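# Move pedestal through self-closing door into yellow bay

## Task

Get the wheeled pedestal past the self-closing door into the far room and leave it parked in the yellow taped bay, each of its four wheels fully within the tape and touching none of it. The door must have swung shut before the scene is ended. Either robot or both may do the work. Afterwards the robots must release the pedestal and back off. No robot may be knocked over or left leaning, or the task fails. The result only counts if it stays put with no robot holding it.

## Robot and tools

Robots: two identical Hello Robot Stretch 4 units, r1 and r2. Each has an omni-wheel base, a mast with a vertical lift, a telescoping arm that reaches forward, a three-joint wrist (yaw, pitch, roll) and a two-finger gripper, plus four cameras: <name>_head_camera, <name>_head_left_camera, <name>_head_right_camera and <name>_wrist_camera. A robot stands about 1.6 m tall; its base rim lies within 0.23 m of the base origin.

Frames: each robot's base frame sits on the floor below the base centre, x ahead, y to the left, z up. hand_pose (a point between the open fingertips, link pinch) is given in that frame and may be slightly wrong. The odometry frame is the base frame where the scene began. Each robot reports only in its own frames, so relative positions of the two robots come only from images, lidar_m and wrist_depth_mm.

execute_actions(actions, cameras): actions is a list holding one action or nothing (empty list just returns state and pictures). The action is an object keyed "r1" and/or "r2". Per robot you may give:
- base: exactly one of translate_m (straight drive, metres, -2 to 2, + forward), strafe_m (sideways, metres, -2 to 2, + left) or rotate_rad (spin in place, radians, -3.2 to 3.2, + counter-clockwise seen from above). All are offsets from where the base last measured itself, not poses.
- joints: absolute targets by name: lift_m 0 to 1.2; arm_m 0 to 0.55 (extension); wrist_yaw_rad -1.134 to 4.276 (0 ahead, + to the left, 3.14 tucked back, above 3.4 may hit the arm); wrist_pitch_rad -1.117 to 4.259 (0 level, 1.57 pointing down); wrist_roll_rad -1.117 to 4.259 (+ is clockwise viewed from behind); gripper_m -0.038 to 0.141 (fingertip gap; negative squeezes the tips together). A too-large joint target is clipped and reported; any other bad value or unknown key rejects the whole call.
- pace: "slow", "default", "fast" or "max" (base up to 0.1/0.3/0.4/0.6 m/s and 1/2/3/4 rad/s; slower when lift is above 0.2 m, down to 0.3 m/s and 1 rad/s at 1.2 m).
- contact_limits: {"arm_m": value} from 0 (gentlest) to 0.75 (firmest), default 0.5.
- or end_of_arm: "enable_torque" alone, to revive wrist/gripper motors that shut off.
All motions in one action begin together; none lasts over 15 s. Unmentioned joints or bases may keep pushing toward earlier targets. cameras lists which images to return (null or ["all"] for all, [] for none).

wait(seconds 0 to 10) lets the scene run with no new commands and returns the same state and images. zoom_image(camera, region [x0,y0,x1,y1] in pixels, at most 504x504) magnifies part of the latest full image. read_manual gives only licence text. finished_scene(scene) ends scene 1 or 2 for good and reports success; the next scene's task then appears.

Result lines: base_status and joint_status tell how each commanded motion ended: "done" (for the base, wheels turned the full amount even if they slid), "off_target", "contact_stop_at_<key>" (blocked; that part goes limp, so a lift can sag and a base can roll), "limit_stop_at_<name>" (e.g. own_body, or tilt above 6 degrees, which leaves lift, arm and wheels limp until the lean eases), "time_out", "torque_fault" (wrist or gripper motor overloaded and went limp; send enable_torque). on_its_own covers things not commanded in this call; "held at" there means the target, not the position. base_odometry counts wheel rotation, so slip reads as travel; heading runs -3.142 to 3.142. If turned_by_wheels and turned_by_imu differ by over roughly 0.1 rad, the base likely struck something and heading error is about their difference. base_tilt gives forward and right lean in degrees, with a fixed bias up to about 1.5. motor_effort is percent of max, sign toward larger joint values (wheels: + turns the base right), with the bracket showing the action's peak. lidar_m lists 12 distances in metres, 30-degree sectors starting straight ahead and going counter-clockwise (4th left, 7th back, 10th right); "-" means nothing seen or closer than 0.25 m; it sees the other robot but not its own. wrist_depth_mm is a 7x7 grid of depths, 100 to 2000 mm, from top left. If a call reports a stop, later calls in the same reply are skipped.

Gripping: command gripper_m below the object's width; a lower value grips tighter and pulls the item in. Neither the reading nor "done" proves a hold; look for a clear change in gripper effort. Lift if fingertips snag on a surface beneath.

Cautions: never let the two robots press into each other; once bases touch, even millimetres more is a hard press that ends the run. Two robots driven the same distance can differ by about 3 cm per metre, which strains a shared load and can topple one. Avoid turning or driving with over 1 kg in hand and arm_m above 0.2, especially at fast or max; firm pushes or pulls with a high gripper or high contact limit can also tip a robot. A level gripper holding more than about 2 kg faults the wrist. Tilted-up and rolled wrists risk own-body stops; to unfold at the start, send lift_m 0.4 with wrist_yaw_rad 0 together. The robot holds its last command while the reply is being written, but the world keeps moving.

Each tool is called after "Emit:" as name(argument=value, ...), one argument or row to a line, values as JSON.

## Session

Emit:
execute_actions(
  actions=[],
)

Scene clock: 0.00 s.
r1.base_odometry: x=+0.000 y=+0.000 heading=+0.000 (m, m, rad; r1's odometry frame)
r1.turned_by_wheels: +0.000 (rad since the last result)
r1.turned_by_imu: +0.000 (rad since the last result)
r1.base_tilt: forward=-0.1 right=-0.3 (deg)
r1.lidar_m: 0.65 0.93 1.74 1.84 2.59 3.57 1.46 1.09 1.05 0.87 0.65 0.61
r1.base_status: not commanded
r1.joint_positions: lift_m=+0.172 arm_m=-0.001 wrist_yaw_rad=+3.163 wrist_pitch_rad=+0.014 wrist_roll_rad=-0.001 gripper_m=+0.057
r1.joint_status: not commanded
r1.motor_effort: lift_m=+21 arm_m=-1 wrist_yaw_rad=-1 wrist_pitch_rad=-8 wrist_roll_rad=-1 gripper_m=-3 wheel_0=+0 wheel_1=+0 wheel_2=+0 (%)
r1.hand_pose: x=-0.1207 y=+0.0811 z=+0.3464 quat_wxyz=(-0.011, -0.007, -0.001, +1.000) (m; r1's base frame)
r1.wrist_depth_mm: - 137 1661 - - - - / - 116 148 - - - - / - 123 164 - - - - / 138 139 1537 - - - - / 1078 1308 1576 - - - - / 1060 1205 196 1255 197 1281 1308 / 798 798 904 106 866 878 891
r2.base_odometry: x=+0.000 y=+0.000 heading=+0.000 (m, m, rad; r2's odometry frame)
r2.turned_by_wheels: +0.000 (rad since the last result)
r2.turned_by_imu: +0.000 (rad since the last result)
r2.base_tilt: forward=-0.8 right=+0.5 (deg)
r2.lidar_m: 2.38 4.14 2.77 2.56 2.54 1.66 1.52 1.58 2.00 2.16 2.17 2.81
r2.base_status: not commanded
r2.joint_positions: lift_m=+0.236 arm_m=+0.002 wrist_yaw_rad=+3.102 wrist_pitch_rad=-0.006 wrist_roll_rad=-0.002 gripper_m=+0.057
r2.joint_status: not commanded
r2.motor_effort: lift_m=+19 arm_m=+0 wrist_yaw_rad=+0 wrist_pitch_rad=-8 wrist_roll_rad=-2 gripper_m=-5 wheel_0=+0 wheel_1=+1 wheel_2=+0 (%)
r2.hand_pose: x=-0.1121 y=+0.0988 z=+0.4158 quat_wxyz=(+0.020, +0.003, -0.001, +1.000) (m; r2's base frame)
r2.wrist_depth_mm: - 135 1576 1661 1708 1756 1921 / - 125 201 1661 1708 1863 1921 / - 137 209 1708 1808 1863 1921 / 137 157 1661 1756 1756 1863 1921 / 1537 1576 1661 1661 1756 1863 1921 / 1138 1182 1060 1308 200 1366 1366 / 820 831 917 - 904 931 976
pictures: r1_head_camera, r1_head_left_camera, r1_head_right_camera, r1_wrist_camera, r2_head_camera, r2_head_left_camera, r2_head_right_camera, r2_wrist_camera
Images, in order (width x height): r1_head_camera 420x560, r1_head_left_camera 420x672, r1_head_right_camera 420x672, r1_wrist_camera 616x392, r2_head_camera 420x560, r2_head_left_camera 420x672, r2_head_right_camera 420x672, r2_wrist_camera 616x392.

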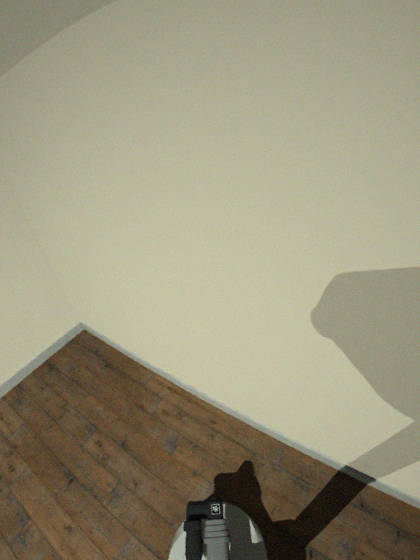

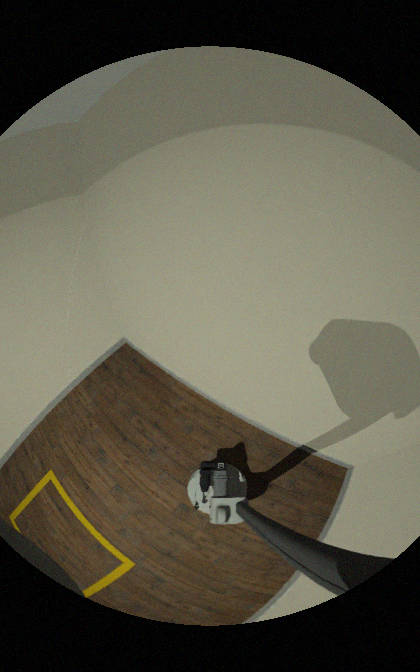

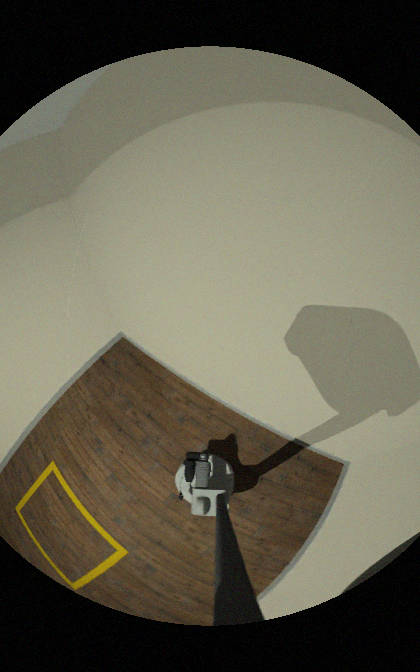

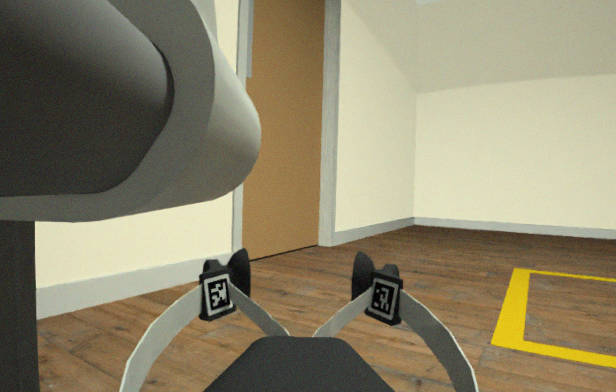

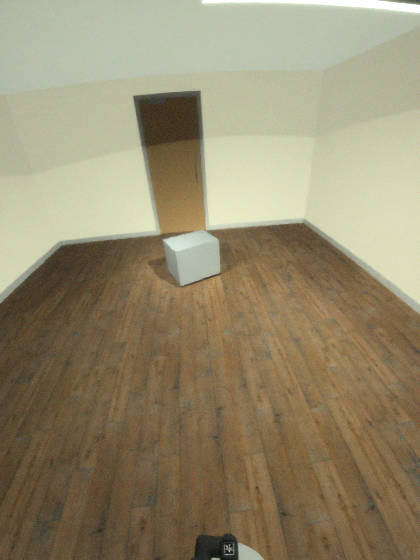

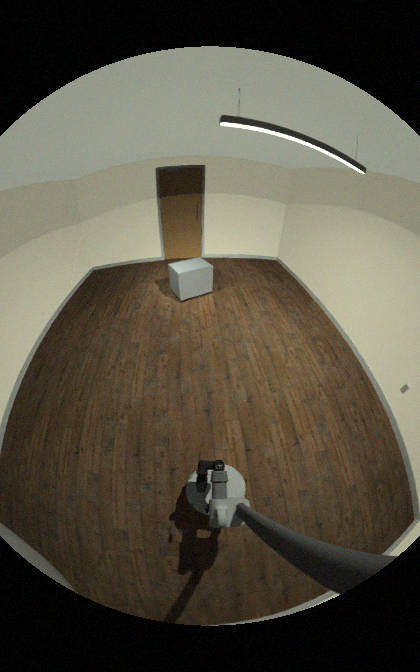

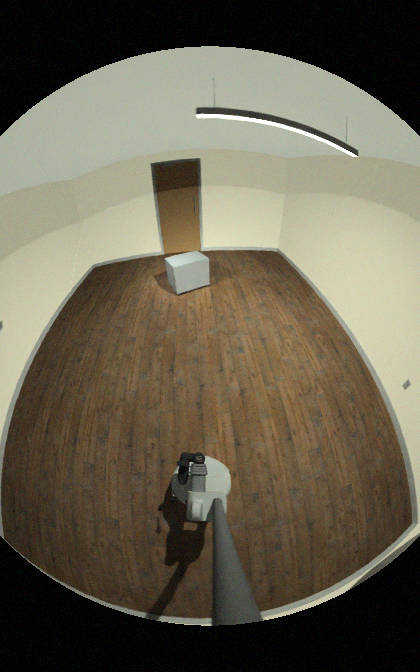

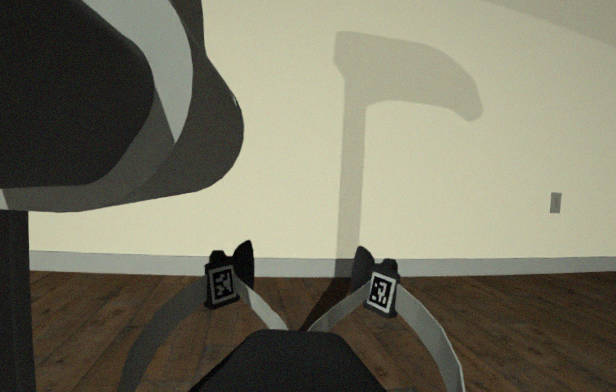

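Emit:
execute_actions(
  actions=[
    {"r1":{"base":{"rotate_rad":2.6}},"r2":{"base":{"translate_m":1.4}}},
  ],
  cameras=["r1_head_camera","r1_head_left_camera","r2_head_camera"],
)

Scene clock: 10.73 s.
r1.base_odometry: x=+0.000 y=+0.000 heading=+2.600 (m, m, rad; r1's odometry frame)
r1.turned_by_wheels: +2.600 (rad since the last result)
r1.turned_by_imu: +2.549 (rad since the last result)
r1.base_tilt: forward=+0.0 right=-0.4 (deg)
r1.lidar_m: 3.92 1.48 1.09 1.05 0.89 0.64 0.62 0.65 0.92 1.72 1.81 2.50
r1.base_status: done
r1.joint_positions: lift_m=+0.172 arm_m=-0.001 wrist_yaw_rad=+3.163 wrist_pitch_rad=+0.014 wrist_roll_rad=-0.001 gripper_m=+0.057
r1.joint_status: not commanded
r1.motor_effort: lift_m=+21(21) arm_m=-1(1) wrist_yaw_rad=+0(1) wrist_pitch_rad=-7(8) wrist_roll_rad=-3(1) gripper_m=-2(2) wheel_0=+1(7) wheel_1=+1(6) wheel_2=+1(8) (%)
r1.hand_pose: x=-0.1207 y=+0.0811 z=+0.3464 quat_wxyz=(-0.011, -0.007, -0.001, +1.000) (m; r1's base frame)
r1.wrist_depth_mm: - 137 741 741 741 741 741 / - 116 147 741 750 750 741 / - 123 164 741 750 732 750 / 139 139 750 750 750 759 750 / 750 759 750 750 759 750 750 / 750 759 196 759 197 759 759 / 741 741 750 106 741 750 741
r2.base_odometry: x=+1.400 y=+0.000 heading=+0.000 (m, m, rad; r2's odometry frame)
r2.turned_by_wheels: +0.000 (rad since the last result)
r2.turned_by_imu: -0.004 (rad since the last result)
r2.base_tilt: forward=-0.8 right=+0.5 (deg)
r2.lidar_m: 1.05 1.01 2.96 2.69 2.75 3.21 2.98 2.99 2.17 2.00 2.05 2.61
r2.base_status: done
r2.joint_positions: lift_m=+0.236 arm_m=+0.002 wrist_yaw_rad=+3.102 wrist_pitch_rad=-0.006 wrist_roll_rad=-0.002 gripper_m=+0.057
r2.joint_status: not commanded
r2.motor_effort: lift_m=+19(19) arm_m=+0(0) wrist_yaw_rad=+0(2) wrist_pitch_rad=-8(7) wrist_roll_rad=-1(1) gripper_m=-4(5) wheel_0=+2(9) wheel_1=+3(6) wheel_2=-2(15) (%)
r2.hand_pose: x=-0.1121 y=+0.0988 z=+0.4158 quat_wxyz=(+0.020, +0.003, -0.001, +1.000) (m; r2's base frame)
r2.wrist_depth_mm: - 135 - - - - - / - 125 201 - - - - / - 137 210 - - - - / 138 157 - - - - - / 1863 - - - - - - / 1118 1160 1060 1308 200 1366 1397 / 831 831 931 - 917 917 991
pictures: r1_head_camera, r1_head_left_camera, r2_head_camera
Images, in order (width x height): r1_head_camera 420x560, r1_head_left_camera 420x672, r2_head_camera 420x560.

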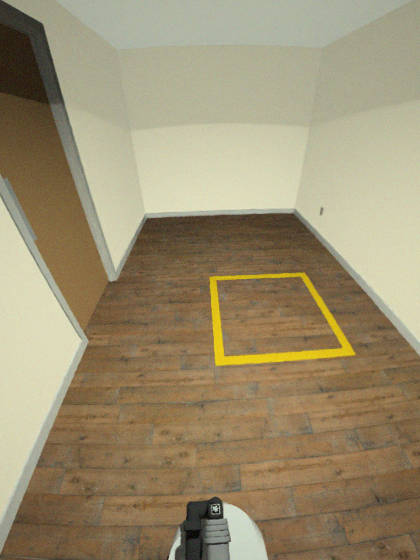

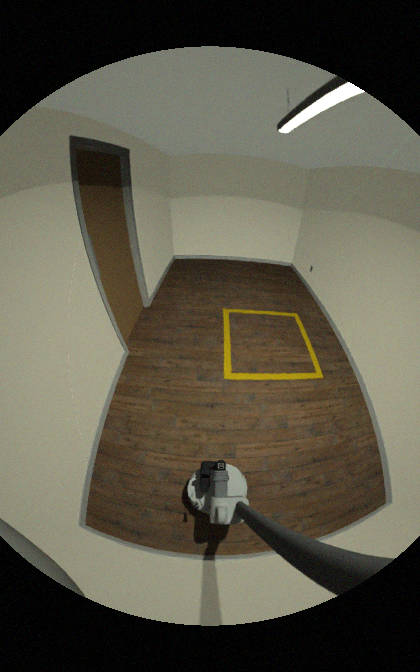

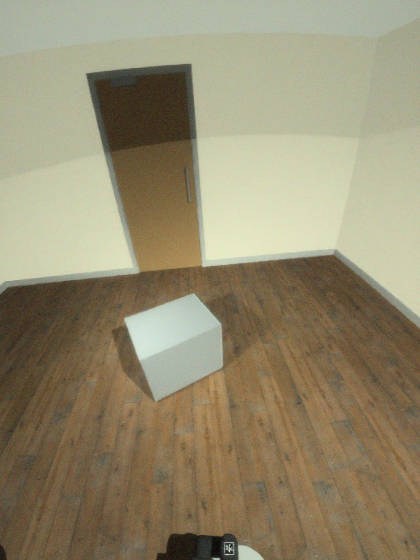

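Emit:
execute_actions(
  actions=[
    {"r1":{"base":{"translate_m":1.68},"pace":"fast"},"r2":{"base":{"rotate_rad":0.115},"joints":{"lift_m":0.4,"wrist_yaw_rad":0}}},
  ],
  cameras=[],
)

Emit:
execute_actions(
  actions=[
    {"r1":{"base":{"strafe_m":0.75}},"r2":{"base":{"strafe_m":0.3},"joints":{"lift_m":0.15,"arm_m":0.1,"gripper_m":0.14}}},
  ],
  cameras=["r1_head_left_camera","r2_head_camera","r2_wrist_camera"],
)

Scene clock: 35.63 s.
r1.base_odometry: x=-1.440 y=+0.866 heading=+2.600 (m, m, rad; r1's odometry frame)
r1.turned_by_wheels: +0.000 (rad since the last result)
r1.turned_by_imu: -0.001 (rad since the last result)
r1.base_tilt: forward=-0.2 right=-0.3 (deg)
r1.lidar_m: 2.45 1.45 1.13 1.10 1.08 1.53 2.29 2.39 1.84 1.77 1.86 2.52
r1.base_status: done
r1.joint_positions: lift_m=+0.172 arm_m=-0.001 wrist_yaw_rad=+3.163 wrist_pitch_rad=+0.014 wrist_roll_rad=-0.001 gripper_m=+0.057
r1.joint_status: not commanded
r1.motor_effort: lift_m=+21(21) arm_m=-1(1) wrist_yaw_rad=-1(0) wrist_pitch_rad=-6(7) wrist_roll_rad=-1(2) gripper_m=-3(5) wheel_0=-2(2) wheel_1=-1(4) wheel_2=+2(11) (%)
r1.hand_pose: x=-0.1207 y=+0.0811 z=+0.3464 quat_wxyz=(-0.011, -0.007, -0.001, +1.000) (m; r1's base frame)
r1.wrist_depth_mm: - 137 - - - - 1430 / - 116 148 - - - 1430 / - 123 164 - - - 1430 / 138 139 - - - - 1397 / 1756 - - - - 1921 1397 / 1060 1182 196 1255 197 1281 1255 / 798 798 878 106 866 866 891
r2.base_odometry: x=+1.400 y=+0.000 heading=+0.114 (m, m, rad; r2's odometry frame)
r2.turned_by_wheels: +0.114 (rad since the last result)
r2.turned_by_imu: +0.113 (rad since the last result)
r2.base_tilt: forward=-0.8 right=+0.5 (deg)
r2.lidar_m: 1.04 1.00 2.84 2.71 2.84 3.03 2.98 2.87 2.08 2.02 2.11 2.86
r2.base_status: done
r2.joint_positions: lift_m=+0.400 arm_m=+0.002 wrist_yaw_rad=+0.001 wrist_pitch_rad=-0.006 wrist_roll_rad=-0.002 gripper_m=+0.057
r2.joint_status: all done
r2.motor_effort: lift_m=+22(23) arm_m=+0(0) wrist_yaw_rad=+0(7) wrist_pitch_rad=-7(8) wrist_roll_rad=-1(1) gripper_m=-5(5) wheel_0=-3(6) wheel_1=-4(8) wheel_2=-4(9) (%)
r2.hand_pose: x=+0.4612 y=-0.0873 z=+0.5796 quat_wxyz=(+1.000, -0.001, -0.003, +0.000) (m; r2's base frame)
r2.wrist_depth_mm: - - - - - - - / - - - - - - - / - - - - - - - / - - - - - - - / - 778 842 946 - - - / 1499 768 820 946 200 1808 1808 / 1138 778 854 - 1205 1229 1281
pictures: none
No camera images: the call's "cameras" was empty. Leave "cameras" out to get every camera's image.

Scene clock: 39.47 s.
r1.base_odometry: x=-1.827 y=+0.223 heading=+2.600 (m, m, rad; r1's odometry frame)
r1.turned_by_wheels: +0.000 (rad since the last result)
r1.turned_by_imu: +0.001 (rad since the last result)
r1.base_tilt: forward=-0.2 right=-0.3 (deg)
r1.lidar_m: 1.06 0.48 0.37 0.34 0.38 0.44 1.23 2.40 2.58 2.53 2.63 2.55
r1.base_status: done
r1.joint_positions: lift_m=+0.172 arm_m=-0.001 wrist_yaw_rad=+3.163 wrist_pitch_rad=+0.014 wrist_roll_rad=-0.001 gripper_m=+0.057
r1.joint_status: not commanded
r1.motor_effort: lift_m=+21(21) arm_m=-1(1) wrist_yaw_rad=+0(1) wrist_pitch_rad=-8(7) wrist_roll_rad=-1(1) gripper_m=-2(1) wheel_0=+0(8) wheel_1=-1(10) wheel_2=+1(1) (%)
r1.hand_pose: x=-0.1207 y=+0.0811 z=+0.3464 quat_wxyz=(-0.011, -0.007, -0.001, +1.000) (m; r1's base frame)
r1.wrist_depth_mm: - 137 - - 946 459 424 / - 116 148 - 946 455 427 / - 123 164 - 946 459 424 / 138 139 - - 917 462 424 / 1756 - - - 778 462 421 / 1060 1182 196 1255 198 462 418 / 798 809 891 106 798 455 410
r2.base_odometry: x=+1.366 y=+0.298 heading=+0.115 (m, m, rad; r2's odometry frame)
r2.turned_by_wheels: +0.000 (rad since the last result)
r2.turned_by_imu: +0.000 (rad since the last result)
r2.base_tilt: forward=-0.8 right=+0.5 (deg)
r2.lidar_m: 0.94 2.99 2.53 2.41 2.49 3.06 2.97 3.07 2.38 2.32 2.42 1.16
r2.base_status: done
r2.joint_positions: lift_m=+0.150 arm_m=+0.099 wrist_yaw_rad=+0.000 wrist_pitch_rad=-0.006 wrist_roll_rad=-0.002 gripper_m=+0.140
r2.joint_status: all done
r2.motor_effort: lift_m=+16(22) arm_m=+8(10) wrist_yaw_rad=+2(1) wrist_pitch_rad=-8(8) wrist_roll_rad=-1(2) gripper_m=+0(5) wheel_0=-1(11) wheel_1=+3(13) wheel_2=+0(3) (%)
r2.hand_pose: x=+0.5580 y=-0.0874 z=+0.3302 quat_wxyz=(+1.000, -0.001, -0.003, +0.000) (m; r2's base frame)
r2.wrist_depth_mm: - - - - - - - / - - - - - - - / - - 661 699 798 - - / - - 661 707 788 - - / 1499 1430 668 707 798 - - / 917 878 654 707 788 991 1078 / 683 691 676 - 788 741 788
pictures: r1_head_left_camera, r2_head_camera, r2_wrist_camera
camera_calibration (this result's frames):
r2_wrist_camera: T_world_to_cam=[[0.0195983, -0.998622, 0.0486747, -0.118069], [-0.0260125, -0.0491769, -0.998451, 0.39257], [0.999469, 0.0183018, -0.0269405, -0.320201], [0, 0, 0, 1]] pos_world=[0.332557, -0.0927406, 0.389083]
Images, in order (width x height): r1_head_left_camera 420x672, r2_head_camera 420x560, r2_wrist_camera 616x392.

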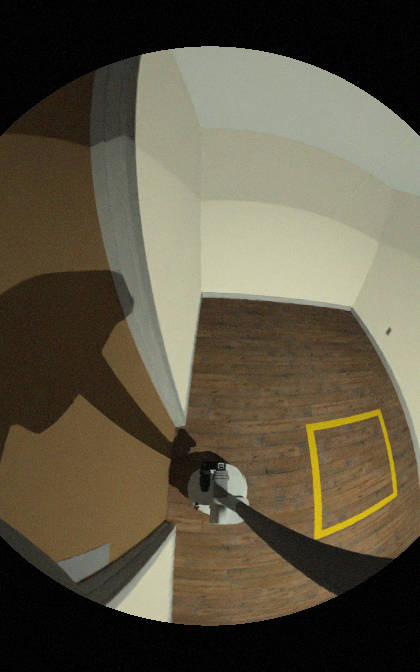

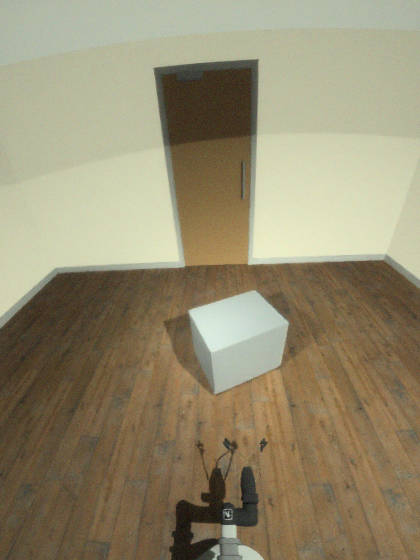

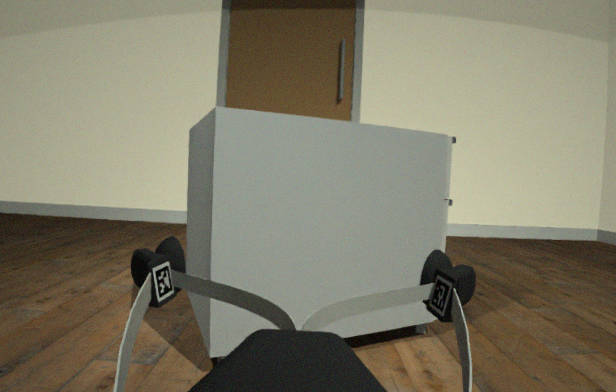

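Emit:
execute_actions(
  actions=[
    {"r1":{"base":{"strafe_m":0.3},"pace":"slow"},"r2":{"base":{"strafe_m":-0.25},"joints":{"gripper_m":0.0}}},
  ],
  cameras=[],
)

Emit:
execute_actions(
  actions=[
    {"r1":{"base":{"strafe_m":0.6},"pace":"slow"},"r2":{"base":{"translate_m":0.65},"pace":"slow"}},
  ],
  cameras=["r1_head_left_camera","r2_head_camera"],
)

Scene clock: 50.77 s.
r1.base_odometry: x=-1.981 y=-0.034 heading=+2.600 (m, m, rad; r1's odometry frame)
r1.turned_by_wheels: +0.000 (rad since the last result)
r1.turned_by_imu: -0.002 (rad since the last result)
r1.base_tilt: forward=-0.3 right=-0.3 (deg)
r1.lidar_m: 0.40 0.25 - 0.25 0.25 0.36 0.30 2.37 2.90 2.82 2.95 2.55
r1.base_status: done
r1.joint_positions: lift_m=+0.172 arm_m=-0.001 wrist_yaw_rad=+3.163 wrist_pitch_rad=+0.014 wrist_roll_rad=-0.001 gripper_m=+0.057
r1.joint_status: not commanded
r1.motor_effort: lift_m=+21(21) arm_m=-1(1) wrist_yaw_rad=+1(3) wrist_pitch_rad=-5(7) wrist_roll_rad=+0(3) gripper_m=-5(4) wheel_0=-15(20) wheel_1=+10(21) wheel_2=-1(0) (%)
r1.hand_pose: x=-0.1207 y=+0.0812 z=+0.3464 quat_wxyz=(-0.011, -0.007, -0.001, +1.000) (m; r1's base frame)
r1.wrist_depth_mm: - 137 449 449 - - 282 / - 116 148 449 - - 282 / - 123 164 452 - - 281 / 138 139 452 455 - - 278 / 1756 - 459 455 - - 273 / 1060 1182 196 462 197 1078 266 / 788 798 842 106 866 364 257
r2.base_odometry: x=+1.394 y=+0.050 heading=+0.114 (m, m, rad; r2's odometry frame)
r2.turned_by_wheels: +0.000 (rad since the last result)
r2.turned_by_imu: -0.002 (rad since the last result)
r2.base_tilt: forward=-0.8 right=+0.5 (deg)
r2.lidar_m: 1.04 0.98 2.81 2.67 2.76 3.05 2.97 2.93 2.15 2.05 2.18 2.93
r2.base_status: done
r2.joint_positions: lift_m=+0.150 arm_m=+0.099 wrist_yaw_rad=+0.000 wrist_pitch_rad=-0.006 wrist_roll_rad=-0.002 gripper_m=+0.000
r2.joint_status: all done
r2.motor_effort: lift_m=+16(16) arm_m=+8(8) wrist_yaw_rad=+3(1) wrist_pitch_rad=-6(6) wrist_roll_rad=-1(2) gripper_m=-6(7) wheel_0=+1(11) wheel_1=-3(13) wheel_2=+0(2) (%)
r2.hand_pose: x=+0.5580 y=-0.0874 z=+0.3301 quat_wxyz=(+1.000, -0.001, -0.003, +0.000) (m; r2's base frame)
r2.wrist_depth_mm: - - - - - - - / - - - - - - - / - 661 732 820 - - - / - 668 741 820 - - - / 1308 676 741 788 1921 1983 - / 854 676 185 191 917 1098 1098 / 676 654 723 - 732 768 788
pictures: none
No camera images: the call's "cameras" was empty. Leave "cameras" out to get every camera's image.

Scene clock: 58.57 s.
r1.base_odometry: x=-2.290 y=-0.548 heading=+2.600 (m, m, rad; r1's odometry frame)
r1.turned_by_wheels: +0.000 (rad since the last result)
r1.turned_by_imu: -0.001 (rad since the last result)
r1.base_tilt: forward=-0.2 right=-0.3 (deg)
r1.lidar_m: 0.25 - 0.25 0.78 0.89 2.34 1.72 0.68 0.56 3.41 0.67 0.29
r1.base_status: done
r1.joint_positions: lift_m=+0.172 arm_m=-0.001 wrist_yaw_rad=+3.169 wrist_pitch_rad=+0.014 wrist_roll_rad=-0.001 gripper_m=+0.057
r1.joint_status: not commanded
r1.on_its_own: wrist_yaw_rad is at rest, and its effort (-16) is outside its rest range (-13 to +13)
r1.motor_effort: lift_m=+21(21) arm_m=+0(1) wrist_yaw_rad=-16(21) wrist_pitch_rad=-9(7) wrist_roll_rad=-2(1) gripper_m=-2(3) wheel_0=-3(21) wheel_1=+8(17) wheel_2=-6(9) (%)
r1.hand_pose: x=-0.1212 y=+0.0795 z=+0.3464 quat_wxyz=(-0.014, -0.007, -0.001, +1.000) (m; r1's base frame)
r1.wrist_depth_mm: - 137 - - - - - / - 114 142 - - - - / - 122 158 - - - - / 138 139 1863 - - - - / 809 1205 1921 - - - - / 820 1042 197 1255 198 1281 1281 / 768 798 891 106 866 878 891
r2.base_odometry: x=+2.039 y=+0.124 heading=+0.114 (m, m, rad; r2's odometry frame)
r2.turned_by_wheels: -0.001 (rad since the last result)
r2.turned_by_imu: -0.006 (rad since the last result)
r2.base_tilt: forward=-0.8 right=+0.6 (deg)
r2.lidar_m: 0.45 0.39 2.80 2.66 2.76 3.75 3.70 2.91 2.13 2.05 2.14 0.62
r2.base_status: done
r2.joint_positions: lift_m=+0.150 arm_m=+0.099 wrist_yaw_rad=-0.015 wrist_pitch_rad=-0.005 wrist_roll_rad=-0.002 gripper_m=+0.000
r2.joint_status: not commanded
r2.on_its_own: wrist_yaw_rad is at rest, and its effort (+44) is outside its rest range (-13 to +13)
r2.motor_effort: lift_m=+16(16) arm_m=+8(8) wrist_yaw_rad=+44(44) wrist_pitch_rad=-8(11) wrist_roll_rad=+0(0) gripper_m=-7(8) wheel_0=-1(6) wheel_1=+6(9) wheel_2=-16(20) (%)
r2.hand_pose: x=+0.5566 y=-0.0919 z=+0.3300 quat_wxyz=(+1.000, -0.001, -0.003, -0.008) (m; r2's base frame)
r2.wrist_depth_mm: 158 176 199 229 1863 1863 1863 / 160 178 202 232 276 1863 1808 / 162 180 205 235 279 1863 1983 / 163 182 208 238 286 1921 1921 / 165 184 209 228 290 1921 1921 / 167 185 181 191 185 1078 1078 / 167 180 206 - 683 741 788
pictures: r1_head_left_camera, r2_head_camera
Images, in order (width x height): r1_head_left_camera 420x672, r2_head_camera 420x560.

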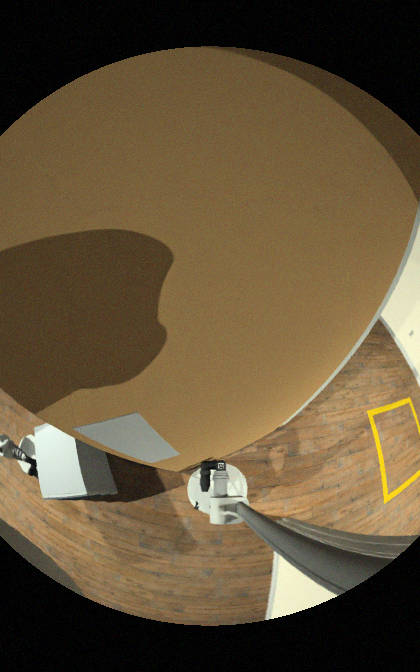

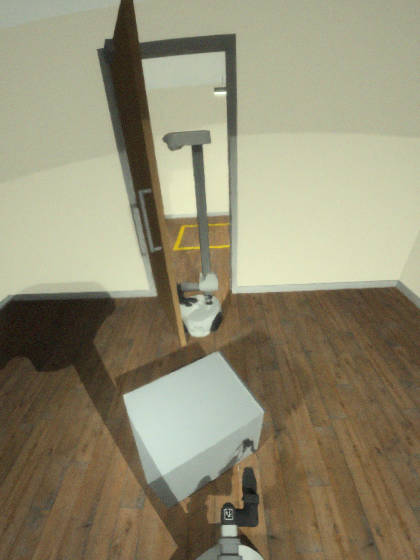

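Emit:
execute_actions(
  actions=[
    {"r1":{"base":{"rotate_rad":1.57},"pace":"slow"},"r2":{"base":{"strafe_m":-0.3},"joints":{"arm_m":0.0,"lift_m":0.5}}},
  ],
  cameras=[],
)

Emit:
execute_actions(
  actions=[
    {"r1":{"base":{"strafe_m":-0.5},"pace":"slow"},"r2":{"base":{"translate_m":0.55},"pace":"slow"}},
  ],
  cameras=["r1_head_left_camera","r2_head_left_camera"],
)

Scene clock: 68.37 s.
r1.base_odometry: x=-2.290 y=-0.548 heading=-2.114 (m, m, rad; r1's odometry frame)
r1.turned_by_wheels: +1.569 (rad since the last result)
r1.turned_by_imu: +1.537 (rad since the last result)
r1.base_tilt: forward=-0.2 right=-0.4 (deg)
r1.lidar_m: 0.78 0.89 2.35 1.78 0.65 0.55 3.48 0.68 0.29 0.25 - 0.25
r1.base_status: done
r1.joint_positions: lift_m=+0.172 arm_m=-0.001 wrist_yaw_rad=+3.164 wrist_pitch_rad=+0.014 wrist_roll_rad=-0.001 gripper_m=+0.057
r1.joint_status: not commanded
r1.motor_effort: lift_m=+21(21) arm_m=+0(0) wrist_yaw_rad=-2(16) wrist_pitch_rad=-8(7) wrist_roll_rad=-1(0) gripper_m=-5(3) wheel_0=+6(10) wheel_1=-5(7) wheel_2=-8(14) (%)
r1.hand_pose: x=-0.1208 y=+0.0810 z=+0.3464 quat_wxyz=(-0.011, -0.007, -0.001, +1.000) (m; r1's base frame)
r1.wrist_depth_mm: - 137 - - - 585 585 / - 115 147 - - 580 585 / - 123 163 - - 591 591 / 138 139 - - - 591 591 / 1808 - - - - 591 591 / 1060 1182 196 1255 197 597 591 / 798 798 891 106 866 591 603
r2.base_odometry: x=+2.073 y=-0.174 heading=+0.113 (m, m, rad; r2's odometry frame)
r2.turned_by_wheels: +0.000 (rad since the last result)
r2.turned_by_imu: -0.001 (rad since the last result)
r2.base_tilt: forward=-0.8 right=+0.5 (deg)
r2.lidar_m: 0.58 0.57 0.60 2.97 3.09 3.76 3.68 2.54 1.83 1.73 1.83 2.30
r2.base_status: done
r2.joint_positions: lift_m=+0.500 arm_m=+0.003 wrist_yaw_rad=+0.000 wrist_pitch_rad=-0.006 wrist_roll_rad=-0.002 gripper_m=+0.000
r2.joint_status: all done
joint sent to its limit — the command would take r2.arm_m past its lower limit, so that joint was sent only as far as its limit.
r2.motor_effort: lift_m=+22(24) arm_m=-7(10) wrist_yaw_rad=+1(47) wrist_pitch_rad=-8(14) wrist_roll_rad=-2(1) gripper_m=-8(7) wheel_0=+1(10) wheel_1=-3(15) wheel_2=-2(14) (%)
r2.hand_pose: x=+0.4626 y=-0.0874 z=+0.6796 quat_wxyz=(+1.000, -0.001, -0.003, +0.000) (m; r2's base frame)
r2.wrist_depth_mm: 1921 - - 1921 1983 1921 1921 / 1983 - - 1983 1983 1921 1983 / 1983 - - 1921 1921 - 1983 / - - - 1983 1983 - 1983 / - 1537 - 1983 - - - / 569 1336 185 192 1756 - - / 427 418 1366 - 1430 1464 1499
pictures: none
No camera images: the call's "cameras" was empty. Leave "cameras" out to get every camera's image.

Scene clock: 75.13 s.
r1.base_odometry: x=-2.673 y=-0.336 heading=-2.190 (m, m, rad; r1's odometry frame)
r1.turned_by_wheels: -0.076 (rad since the last result)
r1.turned_by_imu: -0.101 (rad since the last result)
r1.base_tilt: forward=-0.1 right=-0.4 (deg)
r1.lidar_m: 0.96 0.83 1.21 2.68 0.89 0.96 0.45 0.25 0.25 - 0.25 0.39
r1.base_status: strafe_m contact_stop (by the wheels' count: -0.436 of -0.500)
r1.joint_positions: lift_m=+0.172 arm_m=-0.001 wrist_yaw_rad=+3.163 wrist_pitch_rad=+0.014 wrist_roll_rad=-0.001 gripper_m=+0.057
r1.joint_status: not commanded
r1.on_its_own: the wheels are slack since a contact_stop
r1.motor_effort: lift_m=+21(21) arm_m=+0(0) wrist_yaw_rad=+0(4) wrist_pitch_rad=-6(6) wrist_roll_rad=-1(3) gripper_m=-4(6) wheel_0=+0(30) wheel_1=+0(41) wheel_2=+0(12) (%)
r1.hand_pose: x=-0.1208 y=+0.0811 z=+0.3464 quat_wxyz=(-0.011, -0.007, -0.001, +1.000) (m; r1's base frame)
r1.wrist_depth_mm: - 137 - - - - - / - 116 148 - - - - / - 123 164 - - - - / 138 139 - - - - - / 366 500 - - - - 1863 / 375 473 196 1255 198 1281 1060 / 373 449 891 106 866 866 809
r2.base_odometry: x=+2.619 y=-0.111 heading=+0.114 (m, m, rad; r2's odometry frame)
r2.turned_by_wheels: +0.001 (rad since the last result)
r2.turned_by_imu: -0.002 (rad since the last result)
r2.base_tilt: forward=-0.8 right=+0.5 (deg)
r2.lidar_m: 1.64 0.25 0.25 0.26 0.54 4.26 - 2.52 1.84 1.75 1.81 1.72
r2.base_status: done
r2.joint_positions: lift_m=+0.500 arm_m=+0.003 wrist_yaw_rad=+0.000 wrist_pitch_rad=-0.006 wrist_roll_rad=-0.002 gripper_m=+0.000
r2.joint_status: not commanded
r2.motor_effort: lift_m=+20(22) arm_m=-8(8) wrist_yaw_rad=-1(0) wrist_pitch_rad=-7(7) wrist_roll_rad=-1(1) gripper_m=-8(8) wheel_0=+7(11) wheel_1=+11(13) wheel_2=-9(14) (%)
r2.hand_pose: x=+0.4626 y=-0.0874 z=+0.6798 quat_wxyz=(+1.000, -0.001, -0.003, +0.000) (m; r2's base frame)
r2.wrist_depth_mm: - - - 1397 1397 1430 1430 / - - - 1430 1397 1397 1397 / - - - 1464 1430 1397 1397 / - - - 1430 1430 1430 1430 / - - - 1464 1430 1464 1430 / 1537 1808 184 192 1430 1430 1464 / 1308 1255 1397 - 1397 1464 1464
pictures: r1_head_left_camera, r2_head_left_camera
Images, in order (width x height): r1_head_left_camera 420x672, r2_head_left_camera 420x672.

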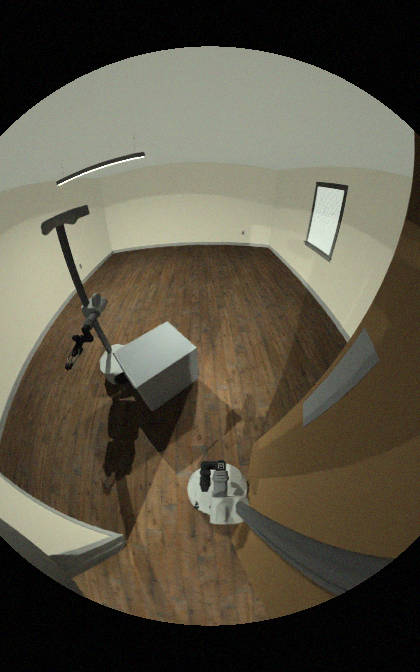

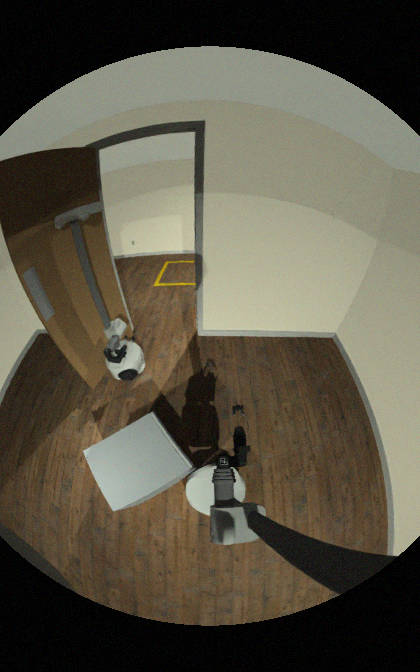

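Emit:
execute_actions(
  actions=[
    {"r1":{"base":{"translate_m":0.33},"pace":"slow"},"r2":{"base":{"translate_m":-0.06},"pace":"slow"}},
  ],
  cameras=[],
)

Emit:
execute_actions(
  actions=[
    {"r1":{"base":{"strafe_m":-0.1},"pace":"slow"},"r2":{"base":{"strafe_m":0.14},"pace":"slow"}},
  ],
  cameras=["r1_head_left_camera","r2_head_left_camera","r1_head_camera"],
)

Scene clock: 86.37 s.
r1.base_odometry: x=-2.864 y=-0.605 heading=-2.190 (m, m, rad; r1's odometry frame)
r1.turned_by_wheels: +0.000 (rad since the last result)
r1.turned_by_imu: -0.002 (rad since the last result)
r1.base_tilt: forward=-0.2 right=-0.4 (deg)
r1.lidar_m: 4.99 0.58 0.58 2.70 1.32 1.13 0.57 0.26 0.25 2.03 2.06 2.65
r1.base_status: done
r1.joint_positions: lift_m=+0.172 arm_m=-0.001 wrist_yaw_rad=+3.163 wrist_pitch_rad=+0.014 wrist_roll_rad=-0.001 gripper_m=+0.057
r1.joint_status: not commanded
r1.motor_effort: lift_m=+21(21) arm_m=+0(0) wrist_yaw_rad=+0(0) wrist_pitch_rad=-9(7) wrist_roll_rad=-1(1) gripper_m=-3(6) wheel_0=+3(5) wheel_1=-1(3) wheel_2=-4(8) (%)
r1.hand_pose: x=-0.1208 y=+0.0811 z=+0.3464 quat_wxyz=(-0.011, -0.007, -0.001, +1.000) (m; r1's base frame)
r1.wrist_depth_mm: - 136 904 - - - 1008 / - 116 148 - - - 1025 / - 123 163 - - - 1025 / 138 139 778 - - - 1042 / 387 549 798 - - - 1042 / 399 521 196 1281 197 1160 1042 / 397 488 788 106 866 866 891
r2.base_odometry: x=+2.560 y=-0.118 heading=+0.114 (m, m, rad; r2's odometry frame)
r2.turned_by_wheels: +0.000 (rad since the last result)
r2.turned_by_imu: -0.002 (rad since the last result)
r2.base_tilt: forward=-0.8 right=+0.5 (deg)
r2.lidar_m: 1.68 0.25 0.25 0.29 3.09 4.24 - 2.50 1.84 1.75 1.82 1.80
r2.base_status: done
r2.joint_positions: lift_m=+0.500 arm_m=+0.003 wrist_yaw_rad=+0.000 wrist_pitch_rad=-0.006 wrist_roll_rad=-0.002 gripper_m=+0.000
r2.joint_status: not commanded
r2.motor_effort: lift_m=+21(20) arm_m=-8(8) wrist_yaw_rad=+1(2) wrist_pitch_rad=-7(6) wrist_roll_rad=-1(0) gripper_m=-9(8) wheel_0=-5(8) wheel_1=-5(9) wheel_2=+5(8) (%)
r2.hand_pose: x=+0.4626 y=-0.0874 z=+0.6798 quat_wxyz=(+1.000, -0.001, -0.003, +0.000) (m; r2's base frame)
r2.wrist_depth_mm: 1499 - - 1464 1499 1430 1464 / 1537 - - 1499 1499 1464 1499 / 1618 - - 1464 1464 1464 1499 / 1618 - - 1464 1499 1499 1499 / 1618 - - 1499 1499 1537 1499 / 1537 1863 183 192 1499 1537 1499 / 1308 1281 1366 - 1430 1430 1499
pictures: none
No camera images: the call's "cameras" was empty. Leave "cameras" out to get every camera's image.

Scene clock: 88.90 s.
r1.base_odometry: x=-2.936 y=-0.560 heading=-2.216 (m, m, rad; r1's odometry frame)
r1.turned_by_wheels: -0.025 (rad since the last result)
r1.turned_by_imu: -0.025 (rad since the last result)
r1.base_tilt: forward=-0.2 right=-0.4 (deg)
r1.lidar_m: 4.98 0.62 0.60 2.78 1.34 1.18 0.47 0.25 0.25 1.95 1.98 2.51
r1.base_status: strafe_m contact_stop (by the wheels' count: -0.085 of -0.100)
r1.joint_positions: lift_m=+0.172 arm_m=-0.001 wrist_yaw_rad=+3.163 wrist_pitch_rad=+0.014 wrist_roll_rad=-0.001 gripper_m=+0.057
r1.joint_status: not commanded
r1.on_its_own: the wheels are slack since a contact_stop
r1.motor_effort: lift_m=+21(21) arm_m=+0(0) wrist_yaw_rad=-2(2) wrist_pitch_rad=-8(8) wrist_roll_rad=+0(2) gripper_m=-3(2) wheel_0=+0(21) wheel_1=+0(38) wheel_2=+0(2) (%)
r1.hand_pose: x=-0.1208 y=+0.0811 z=+0.3464 quat_wxyz=(-0.011, -0.007, -0.001, +1.000) (m; r1's base frame)
r1.wrist_depth_mm: - 137 759 - - - 1060 / - 116 148 - - - 1060 / - 123 164 - - - 1060 / 138 139 676 - - - 1078 / 368 504 683 - - - 1078 / 377 477 196 1255 198 1160 1060 / 375 452 691 106 854 866 891
r2.base_odometry: x=+2.544 y=+0.020 heading=+0.113 (m, m, rad; r2's odometry frame)
r2.turned_by_wheels: +0.000 (rad since the last result)
r2.turned_by_imu: +0.000 (rad since the last result)
r2.base_tilt: forward=-0.8 right=+0.5 (deg)
r2.lidar_m: 0.26 0.25 0.25 0.25 2.95 4.05 - 2.72 1.99 1.89 1.98 1.79
r2.base_status: done
r2.joint_positions: lift_m=+0.500 arm_m=+0.003 wrist_yaw_rad=+0.000 wrist_pitch_rad=-0.006 wrist_roll_rad=-0.002 gripper_m=+0.000
r2.joint_status: not commanded
r2.motor_effort: lift_m=+20(20) arm_m=-8(8) wrist_yaw_rad=-1(1) wrist_pitch_rad=-8(8) wrist_roll_rad=+1(0) gripper_m=-7(8) wheel_0=-10(13) wheel_1=+13(19) wheel_2=-4(6) (%)
r2.hand_pose: x=+0.4626 y=-0.0874 z=+0.6798 quat_wxyz=(+1.000, -0.001, -0.003, +0.000) (m; r2's base frame)
r2.wrist_depth_mm: 1281 - - 1430 1464 1464 1464 / 1308 - - 1464 1430 1464 1464 / 1366 - - 1499 1499 1499 1499 / 1366 - - 1464 1464 1499 1499 / 1397 - - 1537 1499 1499 1499 / 1366 1808 185 192 1499 1537 1499 / 1308 1255 1366 - 1397 1464 1499
pictures: r1_head_camera, r1_head_left_camera, r2_head_left_camera
Images, in order (width x height): r1_head_camera 420x560, r1_head_left_camera 420x672, r2_head_left_camera 420x672.

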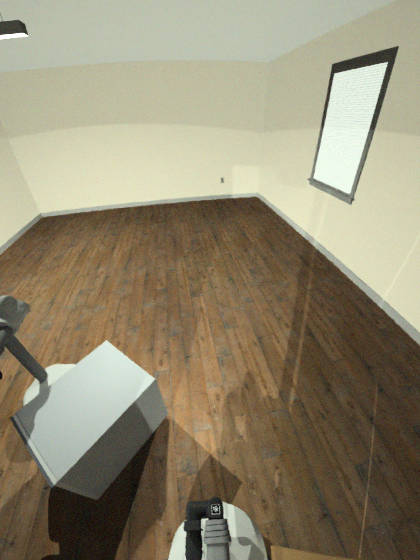

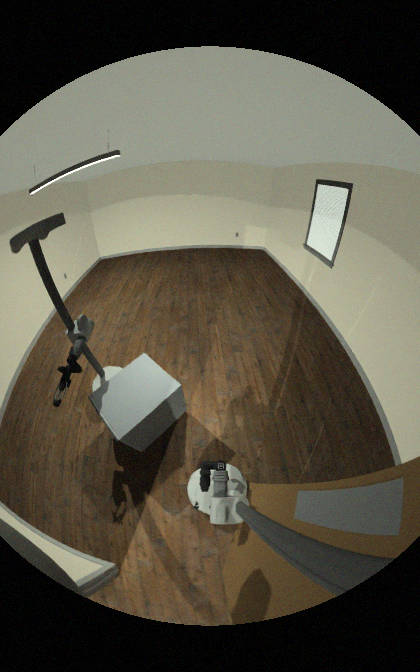

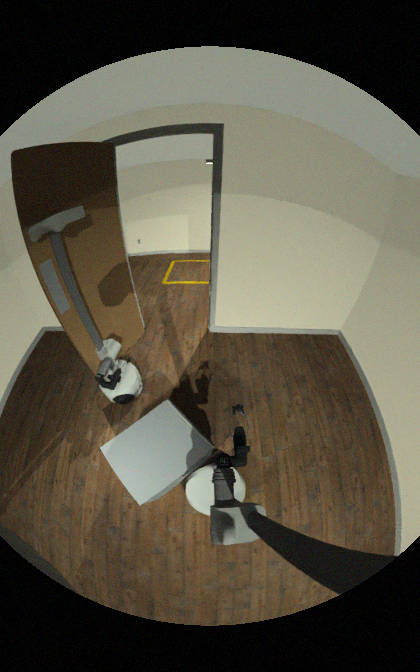

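Emit:
execute_actions(
  actions=[
    {"r1":{"base":{"translate_m":0.1},"pace":"slow"},"r2":{"base":{"translate_m":0.2},"pace":"slow"}},
  ],
  cameras=[],
)

Emit:
execute_actions(
  actions=[
    {"r1":{"base":{"strafe_m":-0.05},"pace":"slow"},"r2":{"base":{"strafe_m":0.08},"pace":"slow"}},
  ],
  cameras=["r1_head_left_camera","r2_head_left_camera"],
)

Scene clock: 96.20 s.
r1.base_odometry: x=-2.996 y=-0.639 heading=-2.215 (m, m, rad; r1's odometry frame)
r1.turned_by_wheels: +0.000 (rad since the last result)
r1.turned_by_imu: -0.001 (rad since the last result)
r1.base_tilt: forward=-0.2 right=-0.2 (deg)
r1.lidar_m: 4.87 0.47 0.43 0.43 1.51 1.27 0.50 0.25 0.25 0.25 1.96 2.48
r1.base_status: done
r1.joint_positions: lift_m=+0.172 arm_m=-0.001 wrist_yaw_rad=+3.163 wrist_pitch_rad=+0.014 wrist_roll_rad=-0.001 gripper_m=+0.057
r1.joint_status: not commanded
r1.motor_effort: lift_m=+21(21) arm_m=+0(0) wrist_yaw_rad=+0(0) wrist_pitch_rad=-9(8) wrist_roll_rad=-2(1) gripper_m=-4(4) wheel_0=+3(0) wheel_1=+1(5) wheel_2=-2(7) (%)
r1.hand_pose: x=-0.1208 y=+0.0811 z=+0.3464 quat_wxyz=(-0.011, -0.007, -0.001, +1.000) (m; r1's base frame)
r1.wrist_depth_mm: - 137 798 - - - 1138 / - 116 148 - - - 1160 / - 123 164 - - - 1182 / 138 139 707 - - - 1182 / 375 512 707 - - 1808 1182 / 384 488 196 1255 197 1182 1160 / 382 462 723 106 878 854 891
r2.base_odometry: x=+2.742 y=+0.043 heading=+0.114 (m, m, rad; r2's odometry frame)
r2.turned_by_wheels: +0.001 (rad since the last result)
r2.turned_by_imu: -0.001 (rad since the last result)
r2.base_tilt: forward=-0.8 right=+0.5 (deg)
r2.lidar_m: 1.47 0.25 0.25 0.25 0.29 4.03 - 2.73 1.98 1.88 1.98 1.56
r2.base_status: done
r2.joint_positions: lift_m=+0.500 arm_m=+0.003 wrist_yaw_rad=+0.000 wrist_pitch_rad=-0.006 wrist_roll_rad=-0.002 gripper_m=+0.000
r2.joint_status: not commanded
r2.motor_effort: lift_m=+20(20) arm_m=-8(8) wrist_yaw_rad=+2(1) wrist_pitch_rad=-6(7) wrist_roll_rad=-2(1) gripper_m=-9(9) wheel_0=+5(10) wheel_1=+13(15) wheel_2=-8(15) (%)
r2.hand_pose: x=+0.4626 y=-0.0874 z=+0.6798 quat_wxyz=(+1.000, -0.001, -0.003, +0.000) (m; r2's base frame)
r2.wrist_depth_mm: 1336 - - 1255 1281 1255 1255 / 1336 - - 1281 1255 1281 1255 / 1397 - - 1281 1229 1281 1281 / 1430 - - 1281 1255 1308 1281 / 1397 - - 1281 1308 1308 1308 / 1397 1863 184 192 1336 1336 1308 / 1281 1229 1397 - 1336 1336 1336
pictures: none
No camera images: the call's "cameras" was empty. Leave "cameras" out to get every camera's image.

Scene clock: 98.13 s.
r1.base_odometry: x=-3.023 y=-0.627 heading=-2.245 (m, m, rad; r1's odometry frame)
r1.turned_by_wheels: -0.030 (rad since the last result)
r1.turned_by_imu: -0.029 (rad since the last result)
r1.base_tilt: forward=+0.1 right=-0.4 (deg)
r1.lidar_m: 4.86 0.44 0.36 0.38 1.54 1.28 0.50 0.25 0.26 1.89 1.93 2.41
r1.base_status: strafe_m contact_stop (by the wheels' count: -0.029 of -0.050)
r1.joint_positions: lift_m=+0.172 arm_m=-0.001 wrist_yaw_rad=+3.163 wrist_pitch_rad=+0.014 wrist_roll_rad=-0.001 gripper_m=+0.057
r1.joint_status: not commanded
r1.on_its_own: the wheels are slack since a contact_stop
r1.motor_effort: lift_m=+21(21) arm_m=+0(0) wrist_yaw_rad=+0(3) wrist_pitch_rad=-6(8) wrist_roll_rad=-3(1) gripper_m=-3(7) wheel_0=+0(23) wheel_1=+0(35) wheel_2=+0(2) (%)
r1.hand_pose: x=-0.1208 y=+0.0811 z=+0.3464 quat_wxyz=(-0.011, -0.007, -0.001, +1.000) (m; r1's base frame)
r1.wrist_depth_mm: - 137 798 - - - 1205 / - 116 148 - - - 1182 / - 123 164 - - - 1182 / 138 139 707 - - - 1205 / 375 517 723 - - 1808 1229 / 384 488 196 1229 197 1205 1182 / 382 462 732 106 878 866 904
r2.base_odometry: x=+2.733 y=+0.122 heading=+0.114 (m, m, rad; r2's odometry frame)
r2.turned_by_wheels: +0.000 (rad since the last result)
r2.turned_by_imu: +0.000 (rad since the last result)
r2.base_tilt: forward=-0.8 right=+0.5 (deg)
r2.lidar_m: 1.51 0.25 0.25 0.25 0.27 3.98 - 2.84 2.08 1.97 2.07 1.56
r2.base_status: done
r2.joint_positions: lift_m=+0.500 arm_m=+0.003 wrist_yaw_rad=+0.000 wrist_pitch_rad=-0.006 wrist_roll_rad=-0.002 gripper_m=+0.000
r2.joint_status: not commanded
r2.motor_effort: lift_m=+20(20) arm_m=-8(8) wrist_yaw_rad=+3(1) wrist_pitch_rad=-9(7) wrist_roll_rad=+1(0) gripper_m=-7(8) wheel_0=-11(21) wheel_1=+12(20) wheel_2=+0(7) (%)
r2.hand_pose: x=+0.4626 y=-0.0874 z=+0.6798 quat_wxyz=(+1.000, -0.001, -0.003, +0.000) (m; r2's base frame)
r2.wrist_depth_mm: 1182 - - 1229 1281 1255 1281 / 1205 - - 1255 1255 1281 1281 / 1205 - - 1281 1255 1255 1308 / 1229 - - 1281 1281 1281 1308 / 1229 - - 1281 1308 1308 1336 / 1255 1863 184 191 1308 1336 1308 / 1229 1229 1366 - 1308 1336 1308
pictures: r1_head_left_camera, r2_head_left_camera
Images, in order (width x height): r1_head_left_camera 420x672, r2_head_left_camera 420x672.

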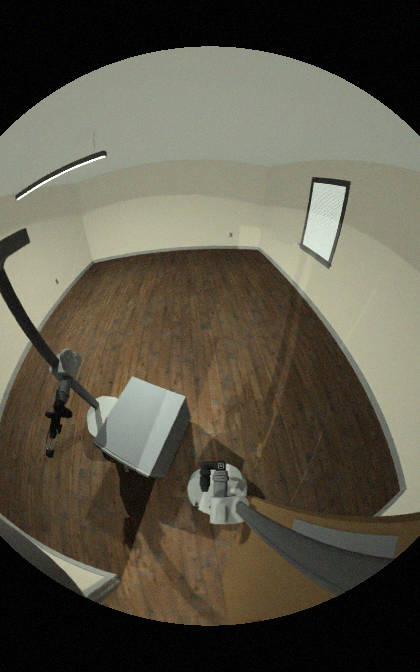

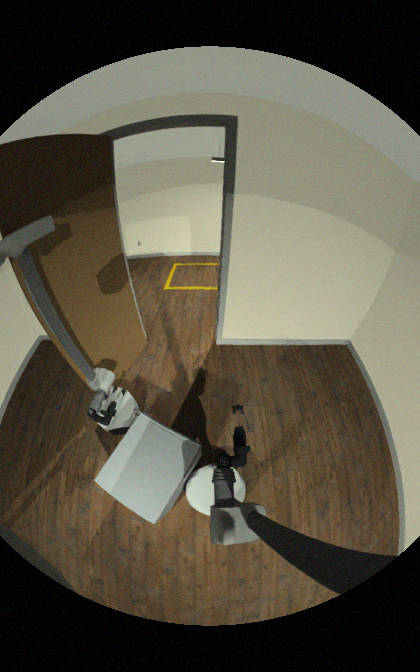

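Emit:
execute_actions(
  actions=[
    {"r1":{"base":{"strafe_m":-0.002},"pace":"slow"},"r2":{"base":{"translate_m":-0.55}}},
  ],
  cameras=[],
)

Emit:
execute_actions(
  actions=[
    {"r2":{"base":{"strafe_m":0.45}}},
  ],
  cameras=["r1_head_left_camera","r2_head_left_camera","r2_head_camera"],
)

Scene clock: 105.83 s.
r1.base_odometry: x=-3.024 y=-0.626 heading=-2.245 (m, m, rad; r1's odometry frame)
r1.turned_by_wheels: +0.000 (rad since the last result)
r1.turned_by_imu: -0.001 (rad since the last result)
r1.base_tilt: forward=-0.1 right=-0.2 (deg)
r1.lidar_m: 4.87 0.45 0.38 0.36 1.55 1.30 0.49 0.26 0.25 1.89 1.91 2.41
r1.base_status: done
r1.joint_positions: lift_m=+0.172 arm_m=-0.001 wrist_yaw_rad=+3.163 wrist_pitch_rad=+0.014 wrist_roll_rad=-0.001 gripper_m=+0.057
r1.joint_status: not commanded
r1.motor_effort: lift_m=+21(21) arm_m=+0(0) wrist_yaw_rad=-1(0) wrist_pitch_rad=-7(9) wrist_roll_rad=-1(2) gripper_m=-3(4) wheel_0=+2(2) wheel_1=+0(9) wheel_2=+0(0) (%)
r1.hand_pose: x=-0.1208 y=+0.0811 z=+0.3464 quat_wxyz=(-0.011, -0.007, -0.001, +1.000) (m; r1's base frame)
r1.wrist_depth_mm: - 137 788 - - - 1205 / - 116 148 - - - 1182 / - 123 164 - - - 1205 / 138 139 715 - - - 1205 / 375 512 723 - - 1863 1205 / 382 484 196 1281 198 1182 1205 / 382 462 715 106 866 866 891
r2.base_odometry: x=+2.187 y=+0.059 heading=+0.114 (m, m, rad; r2's odometry frame)
r2.turned_by_wheels: +0.000 (rad since the last result)
r2.turned_by_imu: +0.000 (rad since the last result)
r2.base_tilt: forward=-0.8 right=+0.6 (deg)
r2.lidar_m: 0.68 0.44 0.52 2.77 2.88 3.90 3.83 2.84 2.06 1.99 2.03 2.13
r2.base_status: done
r2.joint_positions: lift_m=+0.500 arm_m=+0.003 wrist_yaw_rad=+0.000 wrist_pitch_rad=-0.006 wrist_roll_rad=-0.002 gripper_m=+0.000
r2.joint_status: not commanded
r2.motor_effort: lift_m=+20(20) arm_m=-8(7) wrist_yaw_rad=+1(2) wrist_pitch_rad=-7(8) wrist_roll_rad=+0(2) gripper_m=-8(7) wheel_0=-3(12) wheel_1=-3(13) wheel_2=+2(12) (%)
r2.hand_pose: x=+0.4626 y=-0.0874 z=+0.6798 quat_wxyz=(+1.000, -0.001, -0.003, +0.000) (m; r2's base frame)
r2.wrist_depth_mm: 1308 1708 - 1808 1808 1808 1808 / 1336 1708 - 1863 1808 1808 1808 / 1366 1756 - 1808 1863 1808 1863 / 1397 1808 - 1863 1863 1863 1808 / 1397 1808 - 1863 1808 1863 1863 / 569 603 184 192 1708 1921 1921 / 436 469 1336 - 1430 1464 1499
pictures: none
No camera images: the call's "cameras" was empty. Leave "cameras" out to get every camera's image.

Scene clock: 108.67 s.
r1.base_odometry: x=-3.024 y=-0.626 heading=-2.245 (m, m, rad; r1's odometry frame)
r1.turned_by_wheels: +0.000 (rad since the last result)
r1.turned_by_imu: -0.001 (rad since the last result)
r1.base_tilt: forward=-0.1 right=-0.3 (deg)
r1.lidar_m: 4.85 0.43 0.38 0.39 1.57 1.27 0.49 0.25 0.25 1.91 1.92 2.41
r1.base_status: not commanded
r1.joint_positions: lift_m=+0.172 arm_m=-0.001 wrist_yaw_rad=+3.163 wrist_pitch_rad=+0.014 wrist_roll_rad=-0.001 gripper_m=+0.057
r1.joint_status: not commanded
r1.motor_effort: lift_m=+21(21) arm_m=+0(0) wrist_yaw_rad=-1(0) wrist_pitch_rad=-6(8) wrist_roll_rad=+0(2) gripper_m=-2(4) wheel_0=+2(2) wheel_1=+0(0) wheel_2=+0(0) (%)
r1.hand_pose: x=-0.1208 y=+0.0811 z=+0.3464 quat_wxyz=(-0.011, -0.007, -0.001, +1.000) (m; r1's base frame)
r1.wrist_depth_mm: - 137 798 - - - 1205 / - 116 148 - - - 1205 / - 123 164 - - - 1205 / 138 139 707 - - - 1205 / 375 517 723 - - 1808 1205 / 379 488 196 1255 197 1182 1205 / 382 466 723 106 866 866 904
r2.base_odometry: x=+2.136 y=+0.506 heading=+0.114 (m, m, rad; r2's odometry frame)
r2.turned_by_wheels: +0.000 (rad since the last result)
r2.turned_by_imu: +0.000 (rad since the last result)
r2.base_tilt: forward=-0.7 right=+0.5 (deg)
r2.lidar_m: 0.35 0.47 2.40 2.31 2.40 3.31 3.85 3.46 2.52 2.42 2.55 0.32
r2.base_status: done
r2.joint_positions: lift_m=+0.500 arm_m=+0.003 wrist_yaw_rad=+0.000 wrist_pitch_rad=-0.006 wrist_roll_rad=-0.002 gripper_m=+0.000
r2.joint_status: not commanded
r2.motor_effort: lift_m=+20(20) arm_m=-8(8) wrist_yaw_rad=+1(1) wrist_pitch_rad=-7(6) wrist_roll_rad=-3(1) gripper_m=-8(8) wheel_0=-2(9) wheel_1=+4(12) wheel_2=+0(0) (%)
r2.hand_pose: x=+0.4626 y=-0.0874 z=+0.6798 quat_wxyz=(+1.000, -0.001, -0.003, +0.000) (m; r2's base frame)
r2.wrist_depth_mm: 1756 1182 1708 - 1863 1863 1756 / 1808 1205 1756 - 1808 1808 1808 / 1025 1229 1808 - 1808 1808 1863 / 1060 1229 1808 - 1863 1921 1863 / 1008 1025 - - 1863 1863 1863 / 778 842 183 191 569 1863 1863 / 715 404 449 - 462 1464 1464
pictures: r1_head_left_camera, r2_head_camera, r2_head_left_camera
Images, in order (width x height): r1_head_left_camera 420x672, r2_head_camera 420x560, r2_head_left_camera 420x672.

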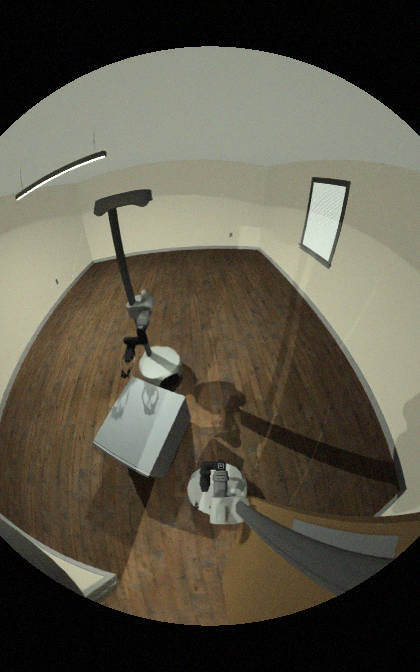

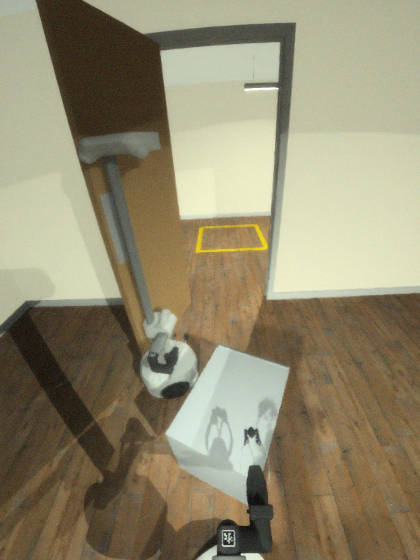

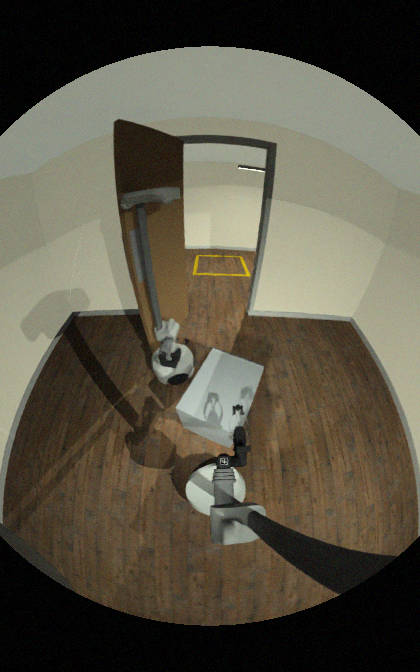

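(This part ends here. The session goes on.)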